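# Divide a magnet block tower into two equal stacks

## Task

Take the tall tower of magnet blocks apart so that it becomes two tidy stacks on the bench with the same height. The neighbouring row of blocks must stay upright and close to its original grouping. Both stacks must stand by themselves at the end, not because a gripper is holding them. Finish by opening the grippers and pulling the arms away.

## Robot and tools

Robot: two arms, left_arm and right_arm, each with six revolute joints and a two-finger parallel gripper. Both report in one shared scene frame. Its origin sits on the table surface midway between the arms, +z is up, +x points out across the table, and left_arm is mounted on the +y side. The names left and right refer to the arms only, not to image sides. Base of left_arm: (-0.021, +0.329, 0) m, quat_wxyz (+0.995, 0, 0, +0.100). Base of right_arm: (+0.049, -0.307, 0) m, quat_wxyz (+0.997, 0, 0, -0.073).

Gripper geometry: the fingers extend along the gripper's +z axis and close along its y axis. end_effector_position is the point between the finger pads, roughly 1 cm short of the fingertips. Reported hand positions can be somewhat wrong, more so when the arm reaches far.

execute_actions: argument actions is a list holding zero or one item. An empty list commands nothing and returns the current state together with camera images. A motion item is {"rows": [...], "steps": n}, where n is 7 to 15 (15 if omitted); each control step lasts 1/30 s, each row is used for one step, and the final row repeats if rows run out. A wait item is {"steps": n} with n up to 300 and no rows; it returns once that many steps have elapsed since the previous result, with your reply time counted in. Optional pictures: true adds images to a non-empty call. A refused call moves nothing.

Each row has exactly 14 numbers covering both arms, even if only one moves: left_arm's six joints then its opening, then right_arm's six joints then its opening. Joint values are absolute target angles in radians, in the same form the Joint positions line prints, ordered waist, shoulder, elbow, wrist pitch, wrist yaw, wrist roll. Nominal ranges: waist -2.618 to 3.054, shoulder 0.000 to 3.142, elbow 0.000 to 3.142, wrist pitch -1.571 to 1.571, wrist yaw -1.571 to 1.571, wrist roll -2.094 to 2.094. True ends may differ by up to 0.036 rad either way. A target beyond a range end by more than 0.036 rad, and farther out than the joint's current reading, gets the call refused; a target past the real end is clipped there and a "joint sent to its limit" line follows (possibly referring to an earlier action still running). Absence of that line does not prove more travel is available.

Opening is an absolute value from -1 (closed) to +1 (fully open), on the same scale as grip_measured. Away from the extremes, the fingers are driven to where grip_measured would equal your number. To hold a block, command roughly 0.03 below the grip_measured reading at contact; a smaller difference grips more gently. Each pad pushes with at most about 50 to 62 N, and readings may be offset by about 1 mm per gripper.

Motion limits: every step, each joint's sent target stays within a lead of its measured angle (0.202 rad waist, 0.258 shoulder, 0.238 elbow, 0.573 wrist pitch, 0.522 wrist yaw and roll). If targets would move a gripper over 70 mm from where it is, all that arm's targets are pulled back proportionally. Big moves therefore need several calls. Each result is captured 7 steps before its action finishes; those steps play out while you reply, and the next action begins afterwards. Between calls the arms keep heading to the last row sent until everything has nearly stopped or a step is HELD; only a fresh action resumes travel.

Result contents: a state line per arm with end_effector_position (m) and end_effector_quat_wxyz; Joint positions (rad) and Joint velocities (rad/s) per arm, each ending with the finger pad gap in m (0.094 when fully open); grip_measured; joint torques in Joint positions order without the gripper (with offsets, scale errors and noise). "joint command not followed" means the clearance check altered or blocked some joint targets; HELD marks steps where your row was partly or wholly not sent. MOTOR HOT appears from 75 °C; at 90 °C the arm halts for 10 s, and at 100 °C it stops holding and falls; both are reported as OVER-TEMPERATURE FAULT. Holding loads for long heats motors.

zoom_image: camera (cam_head_left, cam_head_right, cam_left_wrist or cam_right_wrist) and region [x0, y0, x1, y1] in pixels of that camera's latest 504x504 image, origin top-left, at most 504 by 504. It gives a closer look and moves nothing. Pinhole-plus-radial calibrations with K, distortion and T_world_to_cam are supplied per camera; fixed cameras may be off by a few degrees and millimetres, and wrist camera poses derive from joint readings.

read_manual: optional section, only "licences"; returns URDF licence text, no motion.

finished_scene: scene, the integer number of the current scene. It ends that scene for good and reports whether the goal held. Replying without any tool call also ends things.

Avoid: dropping blocks, knocking anything off the table, toppling the neighbouring row, slamming or shoving hard, and letting the two arms collide or press on each other. Brief external tugs on held parts or pushes on loose ones can happen.

Each tool is called after "Request:" by a JSON object that holds its "fn" and its "kwargs".

## Session

Request:
{"fn": "execute_actions", "kwargs": {"actions": []}}

Scene clock: 0.00 s of 4600.00 s.
left_arm: end_effector_position=(+0.2079, +0.3457, +0.1646) grip_measured=+1.000 end_effector_quat_wxyz=(+0.123, -0.278, +0.872, -0.384) | right_arm: end_effector_position=(+0.4964, -0.2453, +0.2763) grip_measured=+1.000 end_effector_quat_wxyz=(+0.485, -0.161, +0.859, +0.019)
Joint positions: left_arm=[ 0.478  1.304  0.991 -1.324  0.828  0.091  0.094] | right_arm=[ 0.236  1.462  1.328 -0.427 -0.113 -0.217  0.094]
Joint velocities: left_arm=[ 0.007 -0.012 -0.022  0.022  0.051  0.037  0.   ] | right_arm=[-0.017 -0.002 -0.007  0.037 -0.066 -0.11   0.   ]
Joint torques (N m, as the arm reports them, + toward a larger angle): no reading

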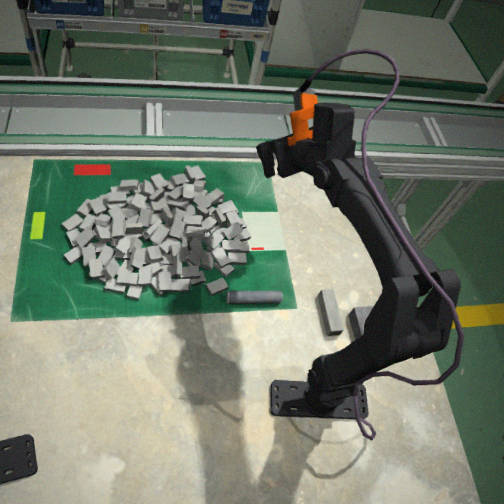

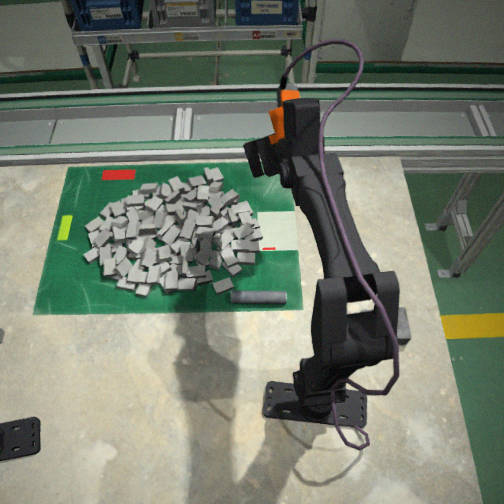

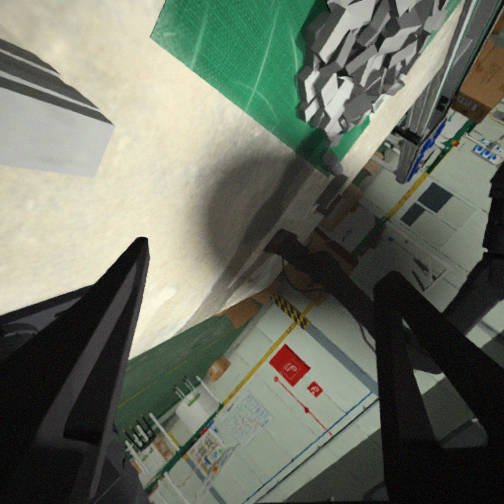

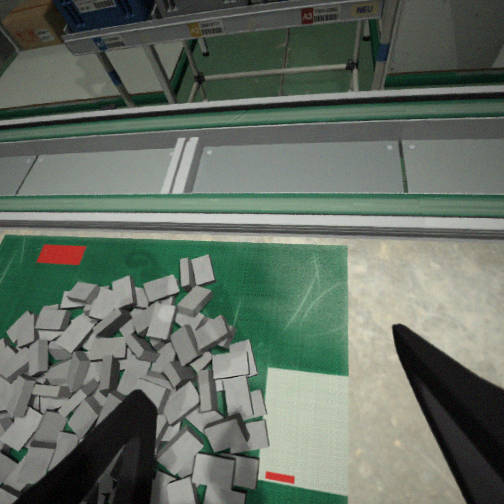

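Request:
{"fn": "zoom_image", "kwargs": {"camera": "cam_head_left", "region": [280, 260, 420, 400]}}

Request:
{"fn": "zoom_image", "kwargs": {"camera": "cam_left_wrist", "region": [0, 0, 250, 250]}}

Request:
{"fn": "zoom_image", "kwargs": {"camera": "cam_left_wrist", "region": [260, 120, 420, 280]}}

Request:
{"fn": "zoom_image", "kwargs": {"camera": "cam_head_right", "region": [320, 260, 460, 400]}}

Region (280, 260, 420, 400) of cam_head_left's 504x504 image, scaled by 3.600, with more detail than that image has.

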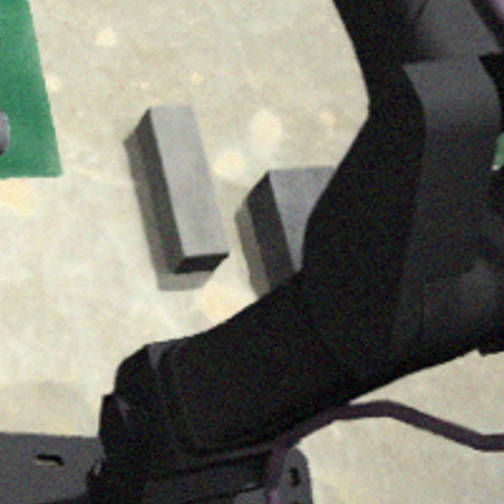

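Region (0, 0, 250, 250) of cam_left_wrist's 504x504 image, scaled by 2.016, with more detail than that image has.

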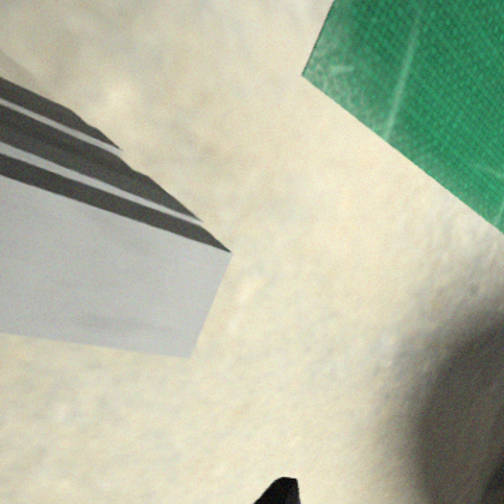

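Region (260, 120, 420, 280) of cam_left_wrist's 504x504 image, scaled by 3.150, with more detail than that image has.

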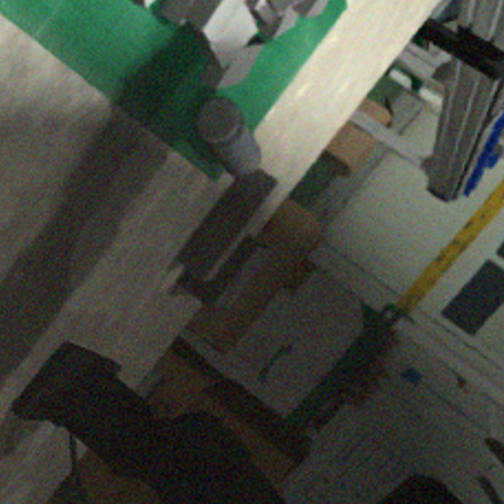

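Region (320, 260, 460, 400) of cam_head_right's 504x504 image, scaled by 3.600, with more detail than that image has.

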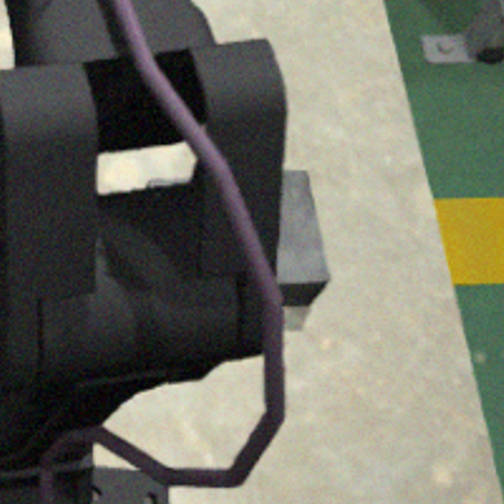

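Request:
{"fn": "zoom_image", "kwargs": {"camera": "cam_head_right", "region": [0, 280, 100, 380]}}

Region (0, 280, 100, 380) of cam_head_right's 504x504 image, scaled by 5.040, with more detail than that image has.

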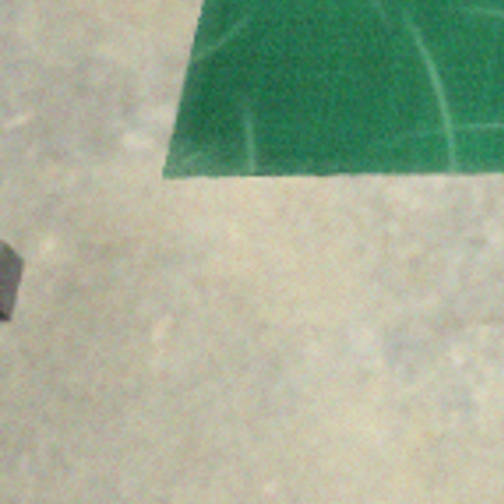

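Request:
{"fn": "execute_actions", "kwargs": {"actions": [{"rows": [
[0.478,1.302,0.992,-1.324,0.828,0.091,1, 0.237,1.462,1.327,-0.425,-0.113,-0.217,1],
[0.478,1.298,0.993,-1.324,0.828,0.091,1, 0.242,1.463,1.324,-0.419,-0.112,-0.216,1],
[0.478,1.290,0.996,-1.324,0.828,0.091,1, 0.250,1.465,1.319,-0.410,-0.112,-0.214,1],
[0.478,1.279,1.000,-1.324,0.828,0.091,1, 0.260,1.468,1.312,-0.396,-0.111,-0.212,1],
[0.478,1.265,1.005,-1.324,0.828,0.091,1, 0.274,1.471,1.303,-0.379,-0.109,-0.210,1],
[0.478,1.248,1.011,-1.324,0.828,0.091,1, 0.290,1.475,1.292,-0.358,-0.108,-0.207,1],
[0.478,1.228,1.018,-1.324,0.828,0.091,1, 0.310,1.479,1.280,-0.333,-0.106,-0.203,1],
[0.478,1.205,1.027,-1.324,0.828,0.091,1, 0.332,1.484,1.265,-0.304,-0.104,-0.198,1],
[0.478,1.178,1.036,-1.324,0.828,0.091,1, 0.357,1.490,1.248,-0.271,-0.101,-0.193,1],
[0.478,1.149,1.047,-1.324,0.820,0.091,1, 0.386,1.497,1.230,-0.235,-0.099,-0.188,1],
[0.475,1.116,1.058,-1.324,0.800,0.090,1, 0.417,1.504,1.209,-0.194,-0.096,-0.182,1],
[0.470,1.081,1.071,-1.324,0.775,0.088,1, 0.452,1.512,1.186,-0.150,-0.092,-0.175,1],
[0.460,1.042,1.085,-1.324,0.745,0.085,1, 0.489,1.521,1.162,-0.102,-0.089,-0.168,1],
[0.445,1.000,1.100,-1.324,0.710,0.080,1, 0.530,1.530,1.135,-0.050,-0.085,-0.160,1],
[0.100,0.494,1.181,-1.317,0.0,0.0,1, 1.420,1.740,0.557,1.084,0.0,0.0,1]
], "steps": 15}]}}

Request:
{"fn": "execute_actions", "kwargs": {"actions": [{"steps": 45}], "pictures": true}}

Scene clock: 10.60 s of 4600.00 s.
left_arm: end_effector_position=(+0.2058, +0.3456, +0.1689) grip_measured=+1.000 end_effector_quat_wxyz=(+0.135, -0.272, +0.876, -0.374) | right_arm: end_effector_position=(+0.4981, -0.2248, +0.2778) grip_measured=+1.000 end_effector_quat_wxyz=(+0.500, -0.178, +0.847, +0.028)
Joint positions: left_arm=[ 0.478  1.27   0.991 -1.324  0.818  0.089  0.094] | right_arm=[ 0.282  1.462  1.305 -0.37  -0.109 -0.214  0.094]
Joint velocities: left_arm=[ 0.002 -0.515 -0.012  0.022 -0.037 -0.022  0.   ] | right_arm=[ 0.51   0.002 -0.315  0.535 -0.022  0.095  0.   ]
Joint torques (N m, as the arm reports them, + toward a larger angle): left_arm=[-0.03 -5.38  9.94  0.37  0.65  0.05] | right_arm=[ 1.32 -5.09  6.03  1.28  0.    0.08]
Steps of this call (steps 1 to 90: nothing new was sent; then 7.33 s passed at rest; steps 91 to 98: the first 8 steps of this action). Readings (joint positions):
91: left_arm=[0.478 1.304 0.991 -1.324 0.827 0.091] | right_arm=[0.236 1.462 1.328 -0.427 -0.113 -0.217]
92: left_arm=[0.478 1.304 0.991 -1.324 0.825 0.090] | right_arm=[0.236 1.462 1.328 -0.427 -0.113 -0.217]
94: left_arm=[0.478 1.304 0.991 -1.324 0.823 0.090] | right_arm=[0.239 1.462 1.328 -0.422 -0.113 -0.217]
98: the state above

Scene clock: 12.10 s of 4600.00 s.
left_arm: end_effector_position=(+0.1109, +0.3703, +0.3052) grip_measured=+1.000 end_effector_quat_wxyz=(+0.457, -0.133, +0.877, +0.069) | right_arm: end_effector_position=(+0.1770, +0.1351, +0.1422) grip_measured=+1.000 end_effector_quat_wxyz=(+0.531, -0.452, +0.595, +0.398)
Joint positions: left_arm=[ 0.109  0.491  1.196 -1.315  0.007  0.004  0.094] | right_arm=[ 1.427  1.757  0.558  1.08  -0.011 -0.008  0.094]
Joint velocities: left_arm=[ 0.007  0.007  0.007 -0.081  0.007  0.022  0.   ] | right_arm=[ 0.007  0.017 -0.017  0.051  0.022  0.037  0.   ]
Joint torques (N m, as the arm reports them, + toward a larger angle): left_arm=[-0.67  3.85  3.92  2.11 -0.05 -0.06] | right_arm=[-0.55 -8.2   5.23  1.58  0.13  0.09]
Kept back: nothing.
Steps of this call (steps 1 to 7: the last 7 steps of your previous action; steps 8 to 45: the robot went on to your last target). Readings (joint positions):
1: left_arm=[0.478 1.250 0.992 -1.324 0.817 0.089] | right_arm=[0.303 1.462 1.293 -0.349 -0.108 -0.211]
2: left_arm=[0.478 1.225 0.996 -1.324 0.815 0.089] | right_arm=[0.327 1.465 1.278 -0.325 -0.106 -0.208]
4: left_arm=[0.478 1.166 1.014 -1.324 0.801 0.088] | right_arm=[0.385 1.476 1.242 -0.267 -0.103 -0.200]
8: left_arm=[0.354 0.975 1.091 -1.314 0.564 0.053] | right_arm=[0.529 1.539 1.135 -0.064 -0.084 -0.158]
45: the state above
camera_calibration (this result's frames):
cam_left_wrist: T_world_to_cam=[[0.412861, -0.890864, 0.189492, 0.234883], [-0.907563, -0.419904, 0.00326836, 0.26755], [0.0766569, -0.173325, -0.981877, 0.459562], [0, 0, 0, 1]] pos_world=[0.110615, 0.401248, 0.40585]
cam_right_wrist: T_world_to_cam=[[0.891977, -0.278172, -0.356367, -0.0661061], [-0.450424, -0.479418, -0.753178, 0.2982], [0.0386647, 0.832333, -0.552925, 0.0603938], [0, 0, 0, 1]] pos_world=[0.190946, 0.0743056, 0.234433]

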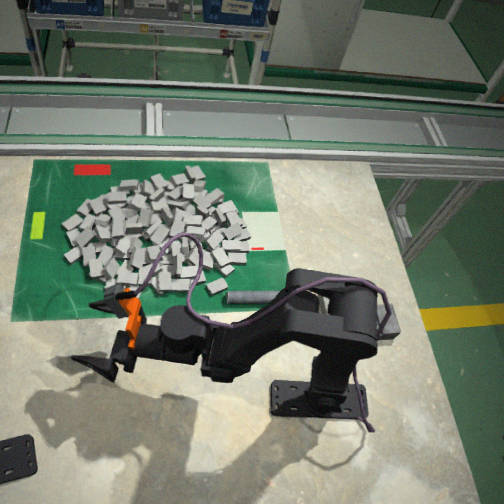

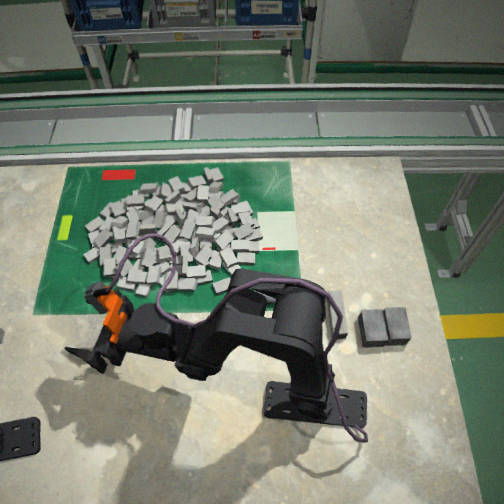

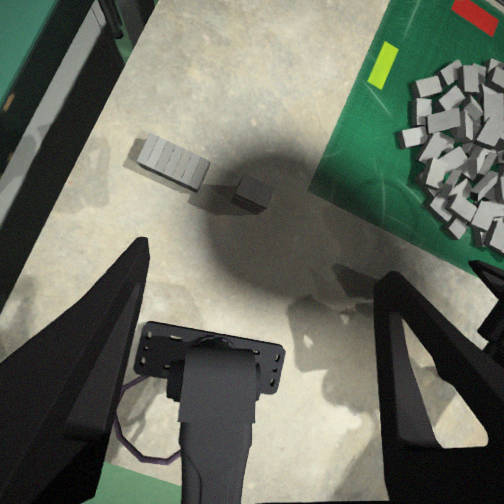

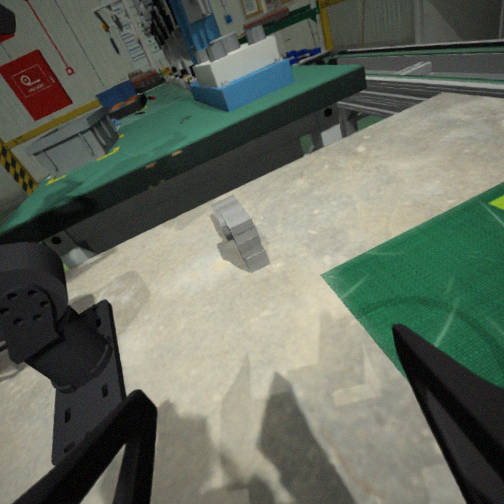

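Request:
{"fn": "zoom_image", "kwargs": {"camera": "cam_left_wrist", "region": [120, 100, 300, 280]}}

Request:
{"fn": "zoom_image", "kwargs": {"camera": "cam_right_wrist", "region": [190, 180, 290, 280]}}

Region (120, 100, 300, 280) of cam_left_wrist's 504x504 image, scaled by 2.800, with more detail than that image has.

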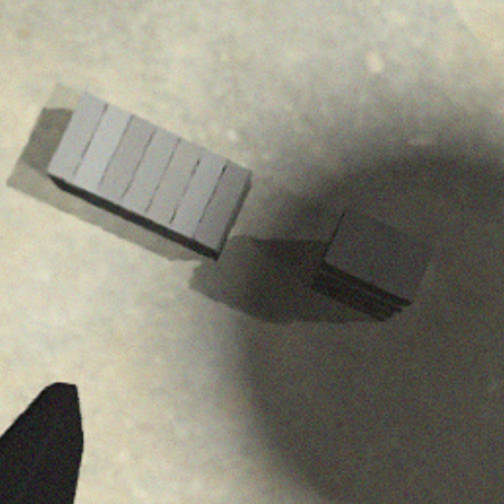

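Region (190, 180, 290, 280) of cam_right_wrist's 504x504 image, scaled by 5.040, with more detail than that image has.

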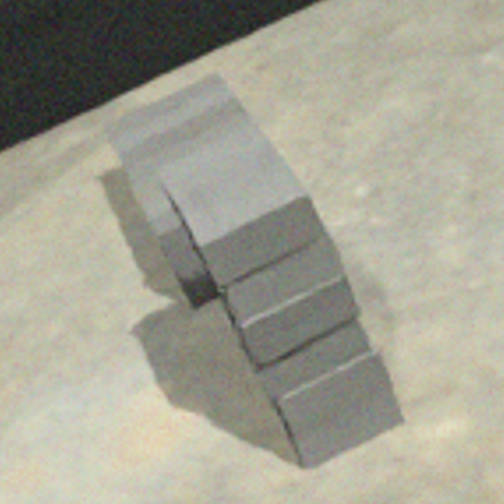

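Request:
{"fn": "zoom_image", "kwargs": {"camera": "cam_left_wrist", "region": [222, 162, 286, 226]}}

Request:
{"fn": "zoom_image", "kwargs": {"camera": "cam_left_wrist", "region": [130, 120, 220, 210]}}

Request:
{"fn": "zoom_image", "kwargs": {"camera": "cam_right_wrist", "region": [220, 210, 284, 274]}}

Region (222, 162, 286, 226) of cam_left_wrist's 504x504 image, scaled by 7.875, with more detail than that image has.

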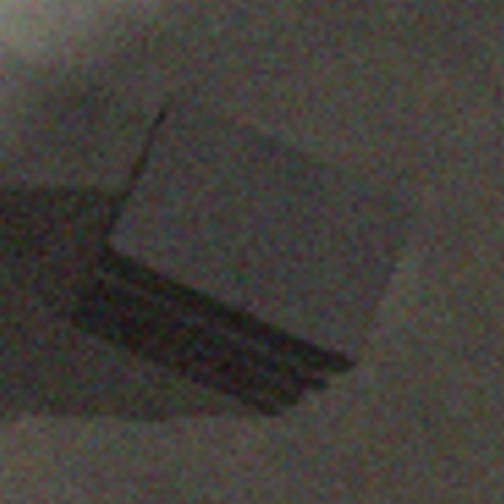

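Region (130, 120, 220, 210) of cam_left_wrist's 504x504 image, scaled by 5.600, with more detail than that image has.

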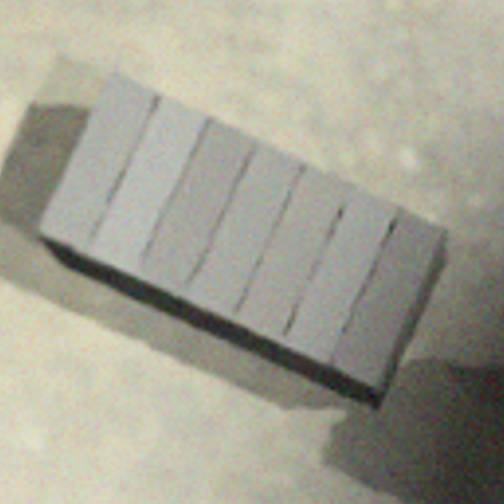

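Region (220, 210, 284, 274) of cam_right_wrist's 504x504 image, scaled by 7.875, with more detail than that image has.

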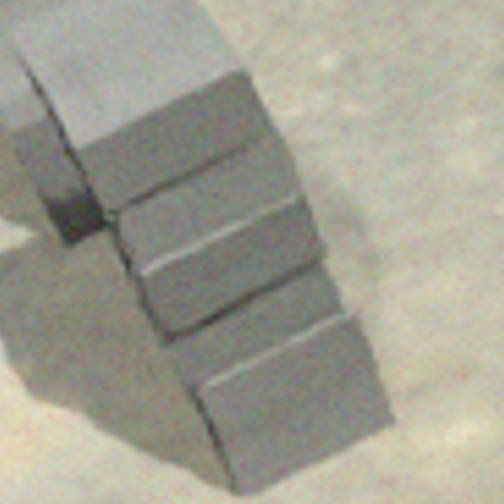

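Request:
{"fn": "execute_actions", "kwargs": {"actions": [{"rows": [
[0.0997,0.4965,1.181,-1.317,0,-0.004,0.998, 1.42,1.74,0.557,1.084,0,0,1],
[0.0987,0.5039,1.181,-1.317,0,-0.015,0.992, 1.42,1.74,0.557,1.084,0,0,1],
[0.0970,0.5162,1.180,-1.317,0,-0.035,0.982, 1.42,1.74,0.557,1.084,0,0,1],
[0.0947,0.5332,1.180,-1.318,0,-0.061,0.969, 1.42,1.74,0.557,1.084,0,0,1],
[0.0918,0.5548,1.180,-1.318,0,-0.095,0.952, 1.42,1.74,0.557,1.084,0,0,1],
[0.0883,0.5807,1.179,-1.318,0,-0.135,0.931, 1.42,1.74,0.557,1.084,0,0,1],
[0.0843,0.6105,1.178,-1.319,0,-0.182,0.908, 1.42,1.74,0.557,1.084,0,0,1],
[0.0798,0.6441,1.178,-1.319,0,-0.234,0.881, 1.42,1.74,0.557,1.084,0,0,1],
[0.0749,0.6811,1.177,-1.319,0,-0.292,0.852, 1.42,1.74,0.557,1.084,0,0,1],
[0.0695,0.7209,1.176,-1.320,0,-0.354,0.82, 1.42,1.74,0.557,1.084,0,0,1],
[0.0638,0.7632,1.175,-1.321,0,-0.420,0.786, 1.42,1.74,0.557,1.084,0,0,1],
[0.0578,0.8076,1.174,-1.321,0,-0.489,0.751, 1.42,1.74,0.557,1.084,0,0,1],
[0.0517,0.8534,1.173,-1.322,0,-0.561,0.715, 1.42,1.74,0.557,1.084,0,0,1],
[0.0454,0.9003,1.172,-1.322,0,-0.634,0.678, 1.42,1.74,0.557,1.084,0,0,1],
[0.0390,0.9478,1.171,-1.323,0,-0.708,0.64, 1.42,1.74,0.557,1.084,0,0,1]
], "steps": 15}]}}

Request:
{"fn": "execute_actions", "kwargs": {"actions": [{"rows": [
[0.0326,0.9953,1.169,-1.324,0,-0.782,0.602, 1.42,1.74,0.557,1.084,0,0,1],
[0.0263,1.0422,1.168,-1.324,0,-0.855,0.565, 1.42,1.74,0.557,1.084,0,0,1],
[0.0202,1.0880,1.167,-1.325,0,-0.927,0.529, 1.42,1.74,0.557,1.084,0,0,1],
[0.0142,1.1324,1.166,-1.325,0,-0.996,0.494, 1.42,1.74,0.557,1.084,0,0,1],
[0.0085,1.1747,1.165,-1.326,0,-1.062,0.46, 1.42,1.74,0.557,1.084,0,0,1],
[0.0031,1.2145,1.164,-1.327,0,-1.124,0.428, 1.42,1.74,0.557,1.084,0,0,1],
[-0.0018,1.2515,1.163,-1.327,0,-1.182,0.399, 1.42,1.74,0.557,1.084,0,0,1],
[-0.0063,1.2851,1.163,-1.327,0,-1.234,0.372, 1.42,1.74,0.557,1.084,0,0,1],
[-0.0103,1.3149,1.162,-1.328,0,-1.281,0.349, 1.42,1.74,0.557,1.084,0,0,1],
[-0.0138,1.3408,1.161,-1.328,0,-1.321,0.328, 1.42,1.74,0.557,1.084,0,0,1],
[-0.0167,1.3624,1.161,-1.328,0,-1.355,0.311, 1.42,1.74,0.557,1.084,0,0,1],
[-0.0190,1.3794,1.161,-1.329,0,-1.381,0.298, 1.42,1.74,0.557,1.084,0,0,1],
[-0.0207,1.3917,1.160,-1.329,0,-1.401,0.288, 1.42,1.74,0.557,1.084,0,0,1],
[-0.0217,1.3991,1.160,-1.329,0,-1.412,0.282, 1.42,1.74,0.557,1.084,0,0,1],
[-0.0220,1.4016,1.160,-1.329,0,-1.416,0.28, 1.42,1.74,0.557,1.084,0,0,1]
], "steps": 15}]}}

Request:
{"fn": "execute_actions", "kwargs": {"actions": [{"steps": 16}], "pictures": true}}

Scene clock: 25.37 s of 4600.00 s.
left_arm: end_effector_position=(+0.1242, +0.3726, +0.2943) grip_measured=+0.894 end_effector_quat_wxyz=(+0.423, -0.178, +0.888, +0.038) | right_arm: end_effector_position=(+0.1771, +0.1351, +0.1423) grip_measured=+1.000 end_effector_quat_wxyz=(+0.531, -0.452, +0.595, +0.398)
Joint positions: left_arm=[ 0.096  0.57   1.196 -1.32   0.007 -0.102  0.089] | right_arm=[ 1.427  1.757  0.558  1.081 -0.011 -0.008  0.094]
Joint velocities: left_arm=[-0.125  0.818  0.012 -0.095 -0.007 -0.93  -0.023] | right_arm=[ 0.002 -0.002 -0.017 -0.066  0.007 -0.007  0.   ]
Joint torques (N m, as the arm reports them, + toward a larger angle): left_arm=[-0.75  4.95  4.    2.09 -0.06  0.01] | right_arm=[-0.53 -8.23  5.21  1.58  0.13  0.09]
Steps of this call (steps 1 to 15: the robot went on to your last target; steps 16 to 90: nothing new was sent; then 10.00 s passed at rest; steps 91 to 98: the first 8 steps of this action). Readings (joint positions):
91: left_arm=[0.109 0.491 1.196 -1.315 0.007 0.004] | right_arm=[1.427 1.757 0.558 1.081 -0.011 -0.008]
92: left_arm=[0.109 0.491 1.196 -1.315 0.007 0.001] | right_arm=[1.427 1.757 0.558 1.081 -0.011 -0.008]
94: left_arm=[0.108 0.497 1.196 -1.316 0.007 -0.014] | right_arm=[1.427 1.757 0.558 1.081 -0.011 -0.008]
98: the state above

Scene clock: 25.87 s of 4600.00 s.
left_arm: end_effector_position=(+0.2014, +0.3761, +0.1694) grip_measured=+0.386 end_effector_quat_wxyz=(+0.088, -0.556, +0.826, -0.039) | right_arm: end_effector_position=(+0.1771, +0.1351, +0.1423) grip_measured=+1.000 end_effector_quat_wxyz=(+0.531, -0.452, +0.595, +0.398)
Joint positions: left_arm=[ 0.011  1.232  1.174 -1.32   0.006 -0.974  0.065] | right_arm=[ 1.427  1.757  0.558  1.081 -0.011 -0.007  0.094]
Joint velocities: left_arm=[-0.139  1.082 -0.061  0.037 -0.007 -1.766 -0.024] | right_arm=[ 0.002  0.007 -0.017 -0.022 -0.081 -0.051  0.   ]
Joint torques (N m, as the arm reports them, + toward a larger angle): left_arm=[-0.68 -3.56  6.17  0.8  -0.05  0.  ] | right_arm=[-0.48 -8.2   5.2   1.56  0.13  0.1 ]
Steps of this call (steps 1 to 7: the last 7 steps of your previous action; steps 8 to 15: the first 8 steps of this action). Readings (joint positions):
8: left_arm=[0.052 0.912 1.189 -1.322 0.006 -0.513] | right_arm=[1.427 1.757 0.558 1.081 -0.011 -0.008]
9: left_arm=[0.046 0.961 1.186 -1.322 0.006 -0.579] | right_arm=[1.427 1.757 0.558 1.081 -0.011 -0.007]
11: left_arm=[0.033 1.058 1.182 -1.321 0.006 -0.713] | right_arm=[1.427 1.757 0.558 1.081 -0.011 -0.007]
15: the state above

Scene clock: 26.40 s of 4600.00 s.
left_arm: end_effector_position=(+0.2056, +0.3714, +0.1301) grip_measured=+0.283 end_effector_quat_wxyz=(+0.001, -0.711, +0.703, -0.005) | right_arm: end_effector_position=(+0.1771, +0.1351, +0.1423) grip_measured=+1.000 end_effector_quat_wxyz=(+0.531, -0.452, +0.595, +0.398)
Joint positions: left_arm=[-0.013  1.406  1.164 -1.32   0.007 -1.394  0.06 ] | right_arm=[ 1.427  1.757  0.558  1.081 -0.011 -0.007  0.094]
Joint velocities: left_arm=[ 0.002 -0.012 -0.002 -0.022  0.007 -0.095 -0.001] | right_arm=[-0.007 -0.012  0.007 -0.007  0.007 -0.022  0.   ]
Joint torques (N m, as the arm reports them, + toward a larger angle): left_arm=[-0.78 -4.46  6.3   0.35 -0.05 -0.06] | right_arm=[-0.49 -8.22  5.22  1.58  0.14  0.09]
Kept back: nothing.
Steps of this call (steps 1 to 7: the last 7 steps of your previous action; steps 8 to 16: the robot went on to your last target). Readings (joint positions):
1: left_arm=[0.006 1.268 1.172 -1.320 0.006 -1.033] | right_arm=[1.427 1.757 0.558 1.081 -0.011 -0.007]
2: left_arm=[0.002 1.301 1.171 -1.320 0.007 -1.088] | right_arm=[1.427 1.757 0.558 1.081 -0.011 -0.007]
4: left_arm=[-0.005 1.354 1.168 -1.320 0.007 -1.187] | right_arm=[1.427 1.757 0.558 1.081 -0.011 -0.007]
8: left_arm=[-0.012 1.405 1.164 -1.320 0.007 -1.316] | right_arm=[1.427 1.757 0.558 1.081 -0.011 -0.007]
16: the state above
camera_calibration (this result's frames):
cam_left_wrist: T_world_to_cam=[[0.970656, 0.240317, 0.00858708, -0.281387], [0.131275, -0.559471, 0.818388, 0.086746], [0.201477, -0.793246, -0.574602, 0.432096], [0, 0, 0, 1]] pos_world=[0.174685, 0.458913, 0.179708]
cam_right_wrist: T_world_to_cam=[[0.891783, -0.278388, -0.356683, -0.0660276], [-0.450787, -0.478883, -0.753301, 0.298307], [0.0389, 0.832569, -0.552553, 0.0603232], [0, 0, 0, 1]] pos_world=[0.191009, 0.0742498, 0.234496]

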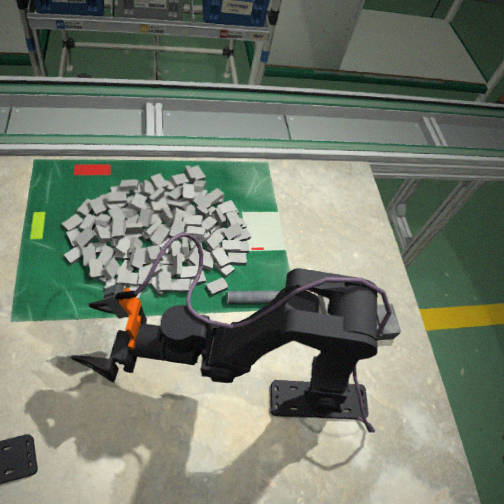

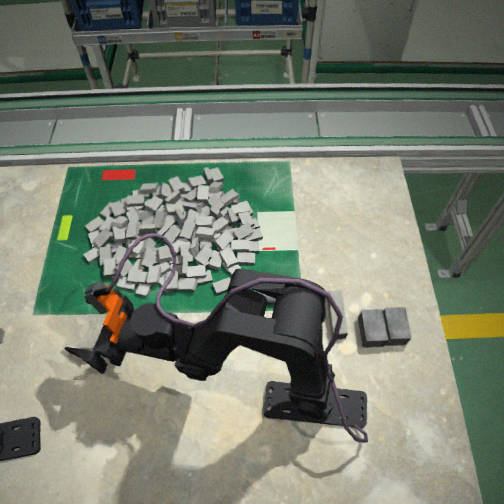

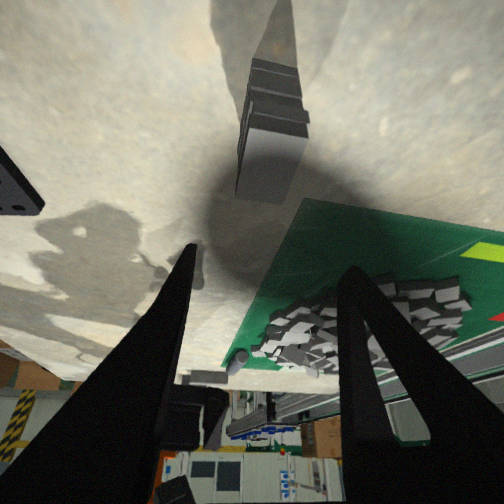

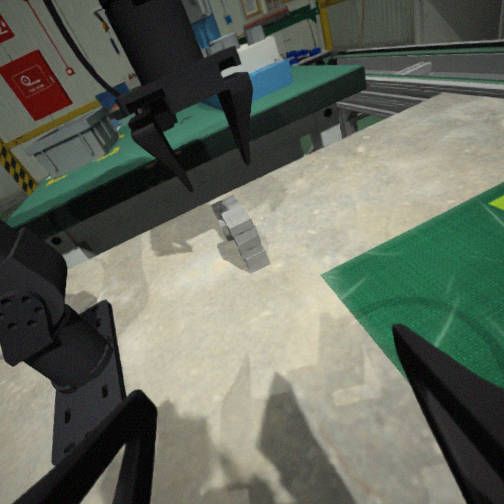

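Request:
{"fn": "zoom_image", "kwargs": {"camera": "cam_left_wrist", "region": [190, 40, 370, 220]}}

Request:
{"fn": "zoom_image", "kwargs": {"camera": "cam_left_wrist", "region": [160, 180, 400, 420]}}

Request:
{"fn": "zoom_image", "kwargs": {"camera": "cam_right_wrist", "region": [130, 100, 310, 280]}}

Region (190, 40, 370, 220) of cam_left_wrist's 504x504 image, scaled by 2.800, with more detail than that image has.

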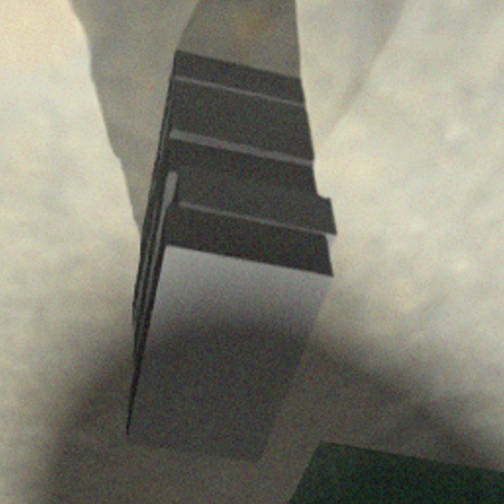

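Region (160, 180, 400, 420) of cam_left_wrist's 504x504 image, scaled by 2.100, with more detail than that image has.

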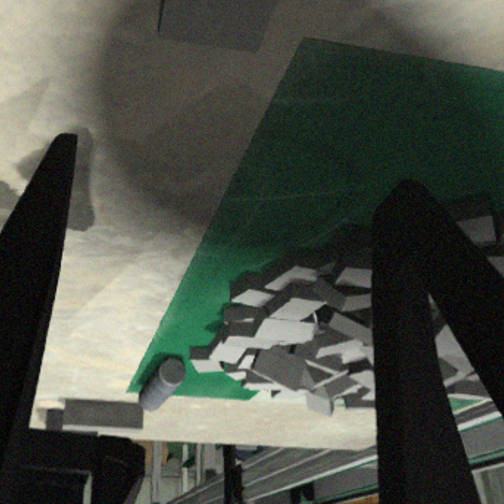

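Region (130, 100, 310, 280) of cam_right_wrist's 504x504 image, scaled by 2.800, with more detail than that image has.

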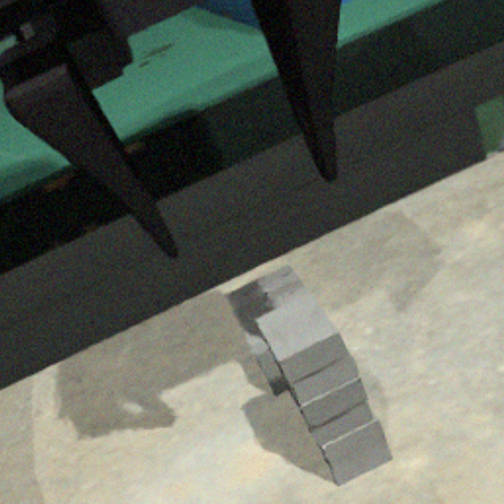

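Request:
{"fn": "execute_actions", "kwargs": {"actions": [{"rows": [
[-0.018,1.4017,1.1584,-1.3214,-0.001,-1.417,0.28, 1.42,1.74,0.557,1.084,0,0,1],
[-0.014,1.4019,1.1535,-1.3165,-0.002,-1.418,0.28, 1.42,1.74,0.557,1.084,0,0,1],
[-0.010,1.4023,1.1457,-1.3084,-0.003,-1.419,0.28, 1.42,1.74,0.557,1.084,0,0,1],
[-0.006,1.4030,1.1349,-1.2973,-0.004,-1.42,0.28, 1.42,1.74,0.557,1.084,0,0,1],
[-0.002,1.4040,1.1216,-1.2834,-0.005,-1.42,0.28, 1.42,1.74,0.557,1.084,0,0,1],
[0.002,1.4055,1.1061,-1.2669,-0.006,-1.42,0.28, 1.42,1.74,0.557,1.084,0,0,1],
[0.005,1.4075,1.0888,-1.2481,-0.007,-1.42,0.28, 1.42,1.74,0.557,1.084,0,0,1],
[0.008,1.4101,1.0702,-1.2274,-0.007,-1.42,0.28, 1.42,1.74,0.557,1.084,0,0,1],
[0.010,1.4134,1.0506,-1.2052,-0.007,-1.42,0.28, 1.42,1.74,0.557,1.084,0,0,1],
[0.010,1.4174,1.0306,-1.1818,-0.007,-1.42,0.28, 1.42,1.74,0.557,1.084,0,0,1],
[0.010,1.4220,1.0105,-1.1578,-0.007,-1.42,0.28, 1.42,1.74,0.557,1.084,0,0,1],
[0.010,1.4263,0.9908,-1.1335,-0.007,-1.42,0.28, 1.42,1.74,0.557,1.084,0,0,1],
[0.010,1.4310,0.9720,-1.1096,-0.007,-1.42,0.28, 1.42,1.74,0.557,1.084,0,0,1],
[0.010,1.4361,0.9543,-1.0866,-0.007,-1.42,0.28, 1.42,1.74,0.557,1.084,0,0,1],
[0.010,1.4413,0.9380,-1.0649,-0.007,-1.42,0.28, 1.42,1.74,0.557,1.084,0,0,1]
], "steps": 15}]}}

Request:
{"fn": "execute_actions", "kwargs": {"actions": [{"rows": [
[0.010,1.4464,0.9234,-1.0449,-0.007,-1.42,0.28, 1.42,1.74,0.557,1.084,0,0,1],
[0.010,1.4512,0.9108,-1.0272,-0.007,-1.42,0.28, 1.42,1.74,0.557,1.084,0,0,1],
[0.010,1.4555,0.9002,-1.0122,-0.007,-1.42,0.28, 1.42,1.74,0.557,1.084,0,0,1],
[0.010,1.4591,0.8919,-1.0001,-0.007,-1.42,0.28, 1.42,1.74,0.557,1.084,0,0,1],
[0.010,1.4618,0.8859,-0.9912,-0.007,-1.42,0.28, 1.42,1.74,0.557,1.084,0,0,1],
[0.010,1.4635,0.8822,-0.9858,-0.007,-1.42,0.28, 1.42,1.74,0.557,1.084,0,0,1],
[0.010,1.4641,0.8810,-0.9840,-0.007,-1.42,0.28, 1.42,1.74,0.557,1.084,0,0,1]
], "steps": 7}]}}

Request:
{"fn": "execute_actions", "kwargs": {"actions": [{"steps": 16}], "pictures": true}}

Scene clock: 32.43 s of 4600.00 s.
left_arm: end_effector_position=(+0.2026, +0.3719, +0.1174) grip_measured=+0.283 end_effector_quat_wxyz=(-0.003, -0.719, +0.695, -0.002) | right_arm: end_effector_position=(+0.1771, +0.1351, +0.1423) grip_measured=+1.000 end_effector_quat_wxyz=(+0.531, -0.452, +0.595, +0.398)
Joint positions: left_arm=[-0.008  1.406  1.114 -1.28   0.007 -1.412  0.06 ] | right_arm=[ 1.427  1.757  0.558  1.081 -0.011 -0.007  0.094]
Joint velocities: left_arm=[ 0.085  0.002 -0.515  0.315 -0.095  0.022  0.002] | right_arm=[-0.002 -0.002  0.012  0.066  0.066 -0.051  0.   ]
Joint torques (N m, as the arm reports them, + toward a larger angle): left_arm=[ 0.86 -3.62  5.63  0.4  -0.15 -0.08] | right_arm=[-0.55 -8.23  5.19  1.57  0.14  0.1 ]
Steps of this call (steps 1 to 30: the robot went on to your last target; steps 31 to 90: nothing new was sent; then 2.77 s passed at rest; steps 91 to 98: the first 8 steps of this action). Readings (joint positions):
91: left_arm=[-0.013 1.406 1.164 -1.320 0.007 -1.410] | right_arm=[1.427 1.757 0.558 1.081 -0.011 -0.007]
92: left_arm=[-0.013 1.406 1.164 -1.320 0.007 -1.410] | right_arm=[1.427 1.757 0.558 1.081 -0.011 -0.007]
94: left_arm=[-0.013 1.406 1.162 -1.317 0.007 -1.411] | right_arm=[1.427 1.757 0.558 1.081 -0.011 -0.007]
98: the state above

Scene clock: 32.67 s of 4600.00 s.
left_arm: end_effector_position=(+0.1932, +0.3720, +0.0793) grip_measured=+0.283 end_effector_quat_wxyz=(-0.018, -0.722, +0.691, +0.008) | right_arm: end_effector_position=(+0.1771, +0.1351, +0.1423) grip_measured=+1.000 end_effector_quat_wxyz=(+0.531, -0.452, +0.595, +0.398)
Joint positions: left_arm=[ 0.001  1.426  0.977 -1.16   0.007 -1.413  0.06 ] | right_arm=[ 1.427  1.757  0.558  1.081 -0.011 -0.007  0.094]
Joint velocities: left_arm=[-0.007  0.173 -0.535  0.564  0.007  0.051 -0.001] | right_arm=[-0.012 -0.002 -0.012  0.022  0.022 -0.022  0.   ]
Joint torques (N m, as the arm reports them, + toward a larger angle): left_arm=[ 0.74 -3.51  6.04  0.41 -0.15 -0.04] | right_arm=[-0.46 -8.22  5.23  1.57  0.14  0.1 ]
Kept back: the last 7 steps of this action.
Steps of this call (steps 1 to 7: the last 7 steps of your previous action). Readings (joint positions):
1: left_arm=[-0.004 1.406 1.095 -1.267 0.007 -1.412] | right_arm=[1.427 1.757 0.558 1.081 -0.011 -0.007]
2: left_arm=[-0.002 1.406 1.075 -1.252 0.007 -1.413] | right_arm=[1.427 1.757 0.558 1.081 -0.011 -0.007]
4: left_arm=[0.001 1.410 1.035 -1.219 0.007 -1.413] | right_arm=[1.427 1.757 0.558 1.081 -0.011 -0.007]
7: the state above

Scene clock: 33.20 s of 4600.00 s.
left_arm: end_effector_position=(+0.2039, +0.3742, +0.0504) grip_measured=+0.283 end_effector_quat_wxyz=(-0.002, -0.722, +0.692, -0.003) | right_arm: end_effector_position=(+0.1771, +0.1351, +0.1423) grip_measured=+1.000 end_effector_quat_wxyz=(+0.531, -0.452, +0.595, +0.398)
Joint positions: left_arm=[ 0.001  1.462  0.89  -0.998  0.007 -1.413  0.06 ] | right_arm=[ 1.427  1.757  0.558  1.081 -0.011 -0.007  0.094]
Joint velocities: left_arm=[-0.002 -0.022 -0.012  0.081 -0.066 -0.081  0.   ] | right_arm=[ 0.007  0.002 -0.002  0.066  0.11   0.095  0.   ]
Joint torques (N m, as the arm reports them, + toward a larger angle): left_arm=[ 0.81 -4.06  5.53  0.51 -0.15 -0.06] | right_arm=[-0.44 -8.23  5.24  1.57  0.13  0.09]
Kept back: nothing.
Steps of this call (steps 1 to 7: the last 7 steps of your previous action; steps 8 to 16: the robot went on to your last target). Readings (joint positions):
1: left_arm=[0.001 1.432 0.959 -1.140 0.007 -1.413] | right_arm=[1.427 1.757 0.558 1.081 -0.011 -0.007]
2: left_arm=[0.001 1.438 0.943 -1.120 0.007 -1.413] | right_arm=[1.427 1.757 0.558 1.081 -0.011 -0.007]
4: left_arm=[0.001 1.449 0.916 -1.084 0.007 -1.413] | right_arm=[1.427 1.757 0.558 1.081 -0.011 -0.007]
8: left_arm=[0.001 1.461 0.890 -1.034 0.007 -1.413] | right_arm=[1.427 1.757 0.558 1.081 -0.011 -0.007]
16: the state above
camera_calibration (this result's frames):
cam_left_wrist: T_world_to_cam=[[0.962391, 0.271667, 0.000843144, -0.2893], [0.155536, -0.553531, 0.818176, 0.14662], [0.222738, -0.787274, -0.574967, 0.382305], [0, 0, 0, 1]] pos_world=[0.170462, 0.460731, 0.100095]
cam_right_wrist: T_world_to_cam=[[0.891783, -0.278388, -0.356683, -0.0660276], [-0.450787, -0.478883, -0.753301, 0.298307], [0.0389, 0.832569, -0.552553, 0.0603232], [0, 0, 0, 1]] pos_world=[0.191009, 0.0742498, 0.234496]

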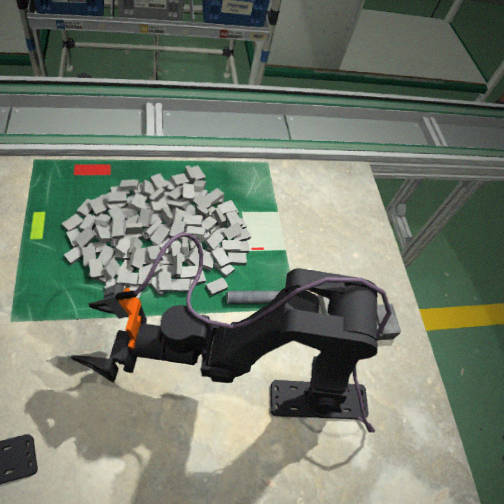

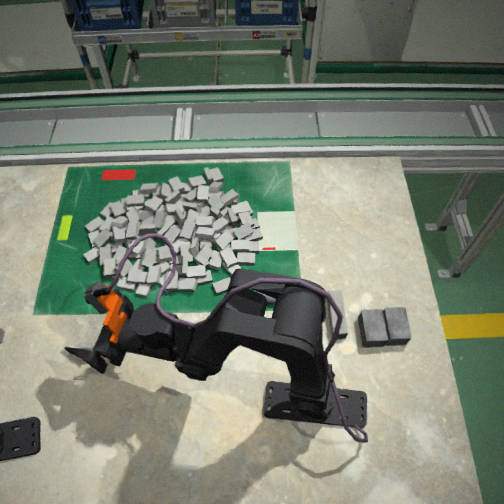

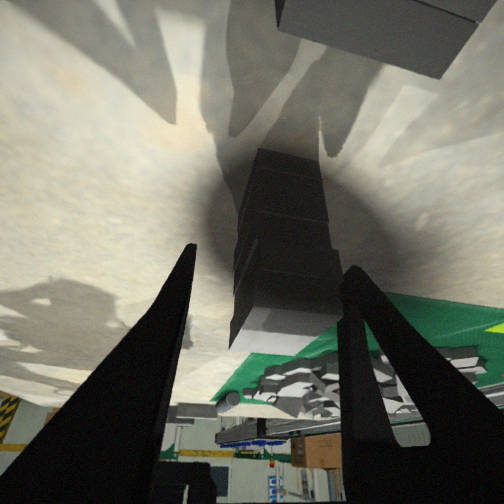

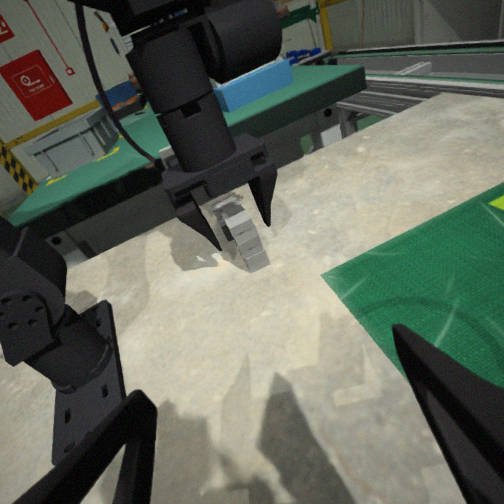

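Request:
{"fn": "zoom_image", "kwargs": {"camera": "cam_left_wrist", "region": [170, 130, 410, 370]}}

Request:
{"fn": "zoom_image", "kwargs": {"camera": "cam_right_wrist", "region": [185, 170, 295, 280]}}

Region (170, 130, 410, 370) of cam_left_wrist's 504x504 image, scaled by 2.100, with more detail than that image has.

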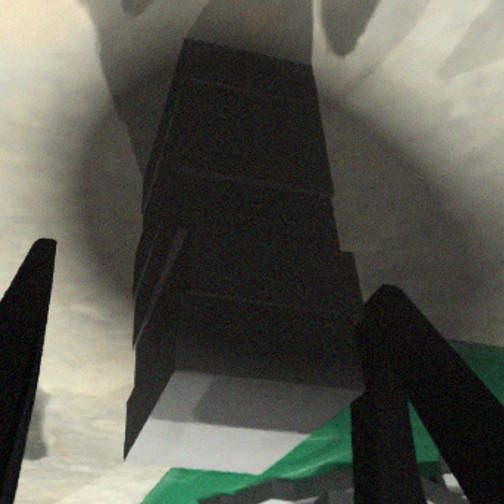

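Region (185, 170, 295, 280) of cam_right_wrist's 504x504 image, scaled by 4.582, with more detail than that image has.

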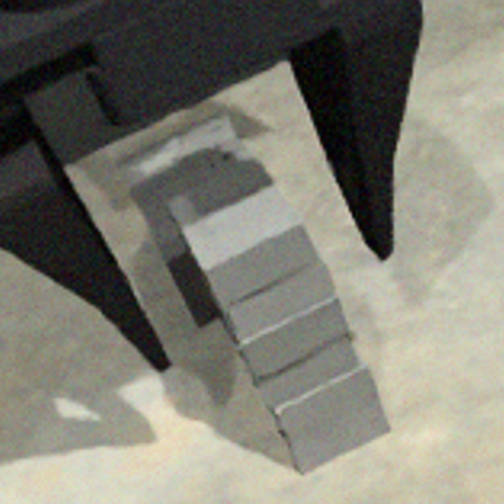

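Request:
{"fn": "execute_actions", "kwargs": {"actions": [{"rows": [
[0.010,1.4655,0.8795,-0.982,-0.007,-1.42,0.22, 1.42,1.74,0.557,1.084,0,0,1],
[0.010,1.4670,0.8780,-0.980,-0.007,-1.42,0.12, 1.42,1.74,0.557,1.084,0,0,1],
[0.010,1.4685,0.8760,-0.978,-0.007,-1.42,0.01, 1.42,1.74,0.557,1.084,0,0,1],
[0.010,1.4700,0.8745,-0.976,-0.007,-1.42,-0.10, 1.42,1.74,0.557,1.084,0,0,1],
[0.010,1.4715,0.8730,-0.975,-0.007,-1.42,-0.19, 1.42,1.74,0.557,1.084,0,0,1],
[0.010,1.4715,0.8730,-0.975,-0.007,-1.42,-0.26, 1.42,1.74,0.557,1.084,0,0,1],
[0.010,1.4715,0.8730,-0.975,-0.007,-1.42,-0.31, 1.42,1.74,0.557,1.084,0,0,1],
[0.010,1.4715,0.8730,-0.975,-0.007,-1.42,-0.34, 1.42,1.74,0.557,1.084,0,0,1],
[0.010,1.4715,0.8730,-0.975,-0.007,-1.42,-0.365, 1.42,1.74,0.557,1.084,0,0,1],
[0.010,1.4715,0.8730,-0.975,-0.007,-1.42,-0.39, 1.42,1.74,0.557,1.084,0,0,1],
[0.010,1.4715,0.8730,-0.975,-0.007,-1.42,-0.412, 1.42,1.74,0.557,1.084,0,0,1],
[0.010,1.4715,0.8730,-0.975,-0.007,-1.42,-0.434, 1.42,1.74,0.557,1.084,0,0,1],
[0.010,1.4715,0.8730,-0.975,-0.007,-1.42,-0.454, 1.42,1.74,0.557,1.084,0,0,1],
[0.010,1.4715,0.8730,-0.975,-0.007,-1.42,-0.472, 1.42,1.74,0.557,1.084,0,0,1],
[0.010,1.4715,0.8730,-0.975,-0.007,-1.42,-0.49, 1.42,1.74,0.557,1.084,0,0,1]
], "steps": 15}]}}

Request:
{"fn": "execute_actions", "kwargs": {"actions": [{"steps": 11}], "pictures": true}}

Scene clock: 38.20 s of 4600.00 s.
left_arm: end_effector_position=(+0.2067, +0.3747, +0.0504) grip_measured=-0.322 end_effector_quat_wxyz=(+0.003, -0.722, +0.691, -0.006) | right_arm: end_effector_position=(+0.1771, +0.1351, +0.1423) grip_measured=+1.000 end_effector_quat_wxyz=(+0.531, -0.452, +0.595, +0.398)
Joint positions: left_arm=[ 0.001  1.462  0.89  -0.986  0.007 -1.414  0.032] | right_arm=[ 1.427  1.757  0.558  1.081 -0.011 -0.007  0.094]
Joint velocities: left_arm=[-0.002 -0.017  0.022  0.066 -0.095 -0.037 -0.031] | right_arm=[-0.012 -0.012 -0.032 -0.037 -0.007 -0.007  0.   ]
Joint torques (N m, as the arm reports them, + toward a larger angle): left_arm=[ 0.72 -3.5   5.    0.57 -0.14 -0.06] | right_arm=[-0.53 -8.28  5.23  1.58  0.15  0.09]
Steps of this call (steps 1 to 15: the robot went on to your last target; steps 16 to 90: nothing new was sent; then 1.73 s passed at rest; steps 91 to 98: the first 8 steps of this action). Readings (joint positions):
91: left_arm=[0.001 1.462 0.890 -0.993 0.007 -1.413] | right_arm=[1.427 1.757 0.558 1.081 -0.011 -0.007]
92: left_arm=[0.001 1.462 0.890 -0.992 0.007 -1.414] | right_arm=[1.427 1.757 0.558 1.081 -0.011 -0.007]
94: left_arm=[0.001 1.462 0.890 -0.990 0.007 -1.414] | right_arm=[1.427 1.757 0.558 1.081 -0.011 -0.007]
98: the state above

Scene clock: 38.57 s of 4600.00 s.
left_arm: end_effector_position=(+0.2050, +0.3745, +0.0493) grip_measured=-0.452 end_effector_quat_wxyz=(+0.001, -0.723, +0.691, -0.004) | right_arm: end_effector_position=(+0.1771, +0.1351, +0.1423) grip_measured=+1.000 end_effector_quat_wxyz=(+0.531, -0.452, +0.595, +0.398)
Joint positions: left_arm=[ 0.001  1.462  0.885 -0.987  0.006 -1.415  0.026] | right_arm=[ 1.427  1.757  0.558  1.081 -0.011 -0.007  0.094]
Joint velocities: left_arm=[ 0.007 -0.002  0.007 -0.066  0.007 -0.022  0.001] | right_arm=[ 0.027 -0.002 -0.002 -0.022 -0.007 -0.051  0.   ]
Joint torques (N m, as the arm reports them, + toward a larger angle): left_arm=[ 0.73 -3.57  5.3   0.58 -0.14 -0.05] | right_arm=[-0.53 -8.17  5.24  1.57  0.13  0.11]
Kept back: nothing.
Steps of this call (steps 1 to 7: the last 7 steps of your previous action; steps 8 to 11: the robot went on to your last target). Readings (joint positions):
1: left_arm=[0.001 1.462 0.890 -0.986 0.007 -1.414] | right_arm=[1.427 1.757 0.558 1.081 -0.011 -0.007]
2: left_arm=[0.001 1.462 0.888 -0.987 0.007 -1.414] | right_arm=[1.427 1.757 0.558 1.081 -0.011 -0.007]
4: left_arm=[0.001 1.462 0.885 -0.987 0.006 -1.414] | right_arm=[1.427 1.757 0.558 1.081 -0.011 -0.007]
8: left_arm=[0.001 1.462 0.885 -0.987 0.006 -1.415] | right_arm=[1.427 1.757 0.558 1.081 -0.011 -0.007]
11: the state above
camera_calibration (this result's frames):
cam_left_wrist: T_world_to_cam=[[0.962056, 0.272763, 0.00697926, -0.291089], [0.151408, -0.554958, 0.817984, 0.14893], [0.226989, -0.785889, -0.575199, 0.380342], [0, 0, 0, 1]] pos_world=[0.171162, 0.460955, 0.0989817]
cam_right_wrist: T_world_to_cam=[[0.891783, -0.278388, -0.356683, -0.0660276], [-0.450787, -0.478883, -0.753301, 0.298307], [0.0389, 0.832569, -0.552553, 0.0603232], [0, 0, 0, 1]] pos_world=[0.191009, 0.0742498, 0.234496]

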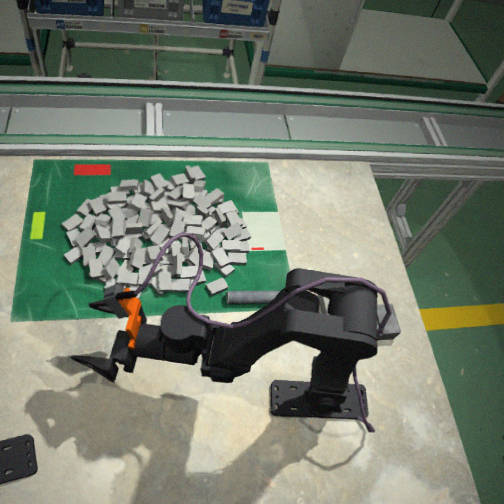

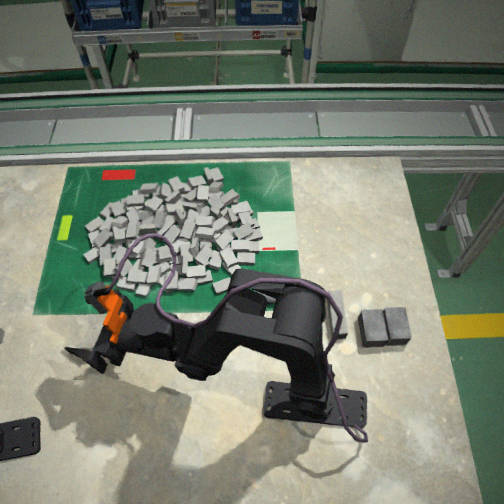

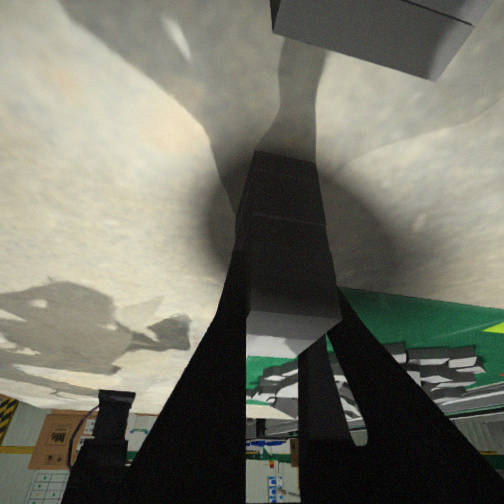

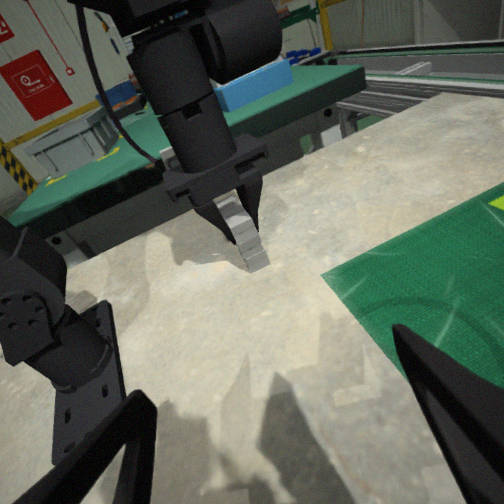

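Request:
{"fn": "zoom_image", "kwargs": {"camera": "cam_left_wrist", "region": [190, 140, 390, 340]}}

Request:
{"fn": "zoom_image", "kwargs": {"camera": "cam_right_wrist", "region": [200, 190, 290, 280]}}

Region (190, 140, 390, 340) of cam_left_wrist's 504x504 image, scaled by 2.520, with more detail than that image has.

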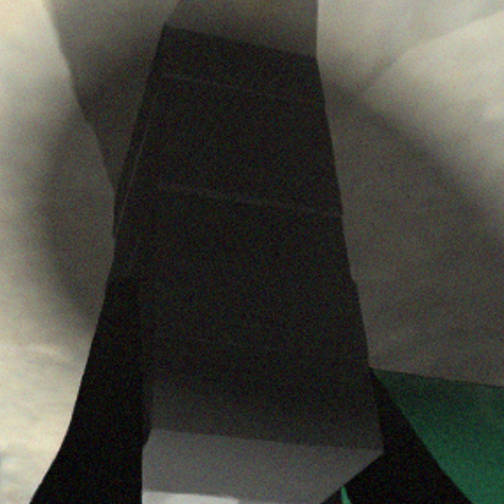

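Region (200, 190, 290, 280) of cam_right_wrist's 504x504 image, scaled by 5.600, with more detail than that image has.

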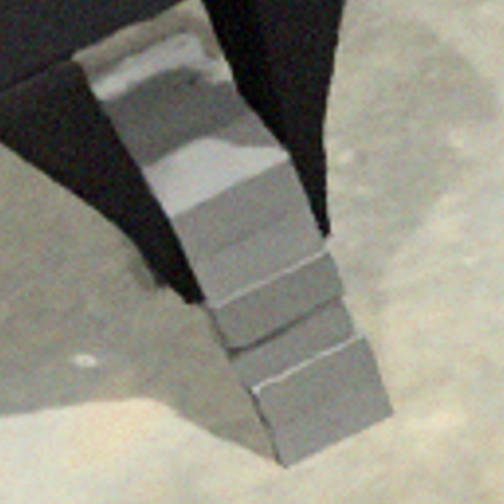

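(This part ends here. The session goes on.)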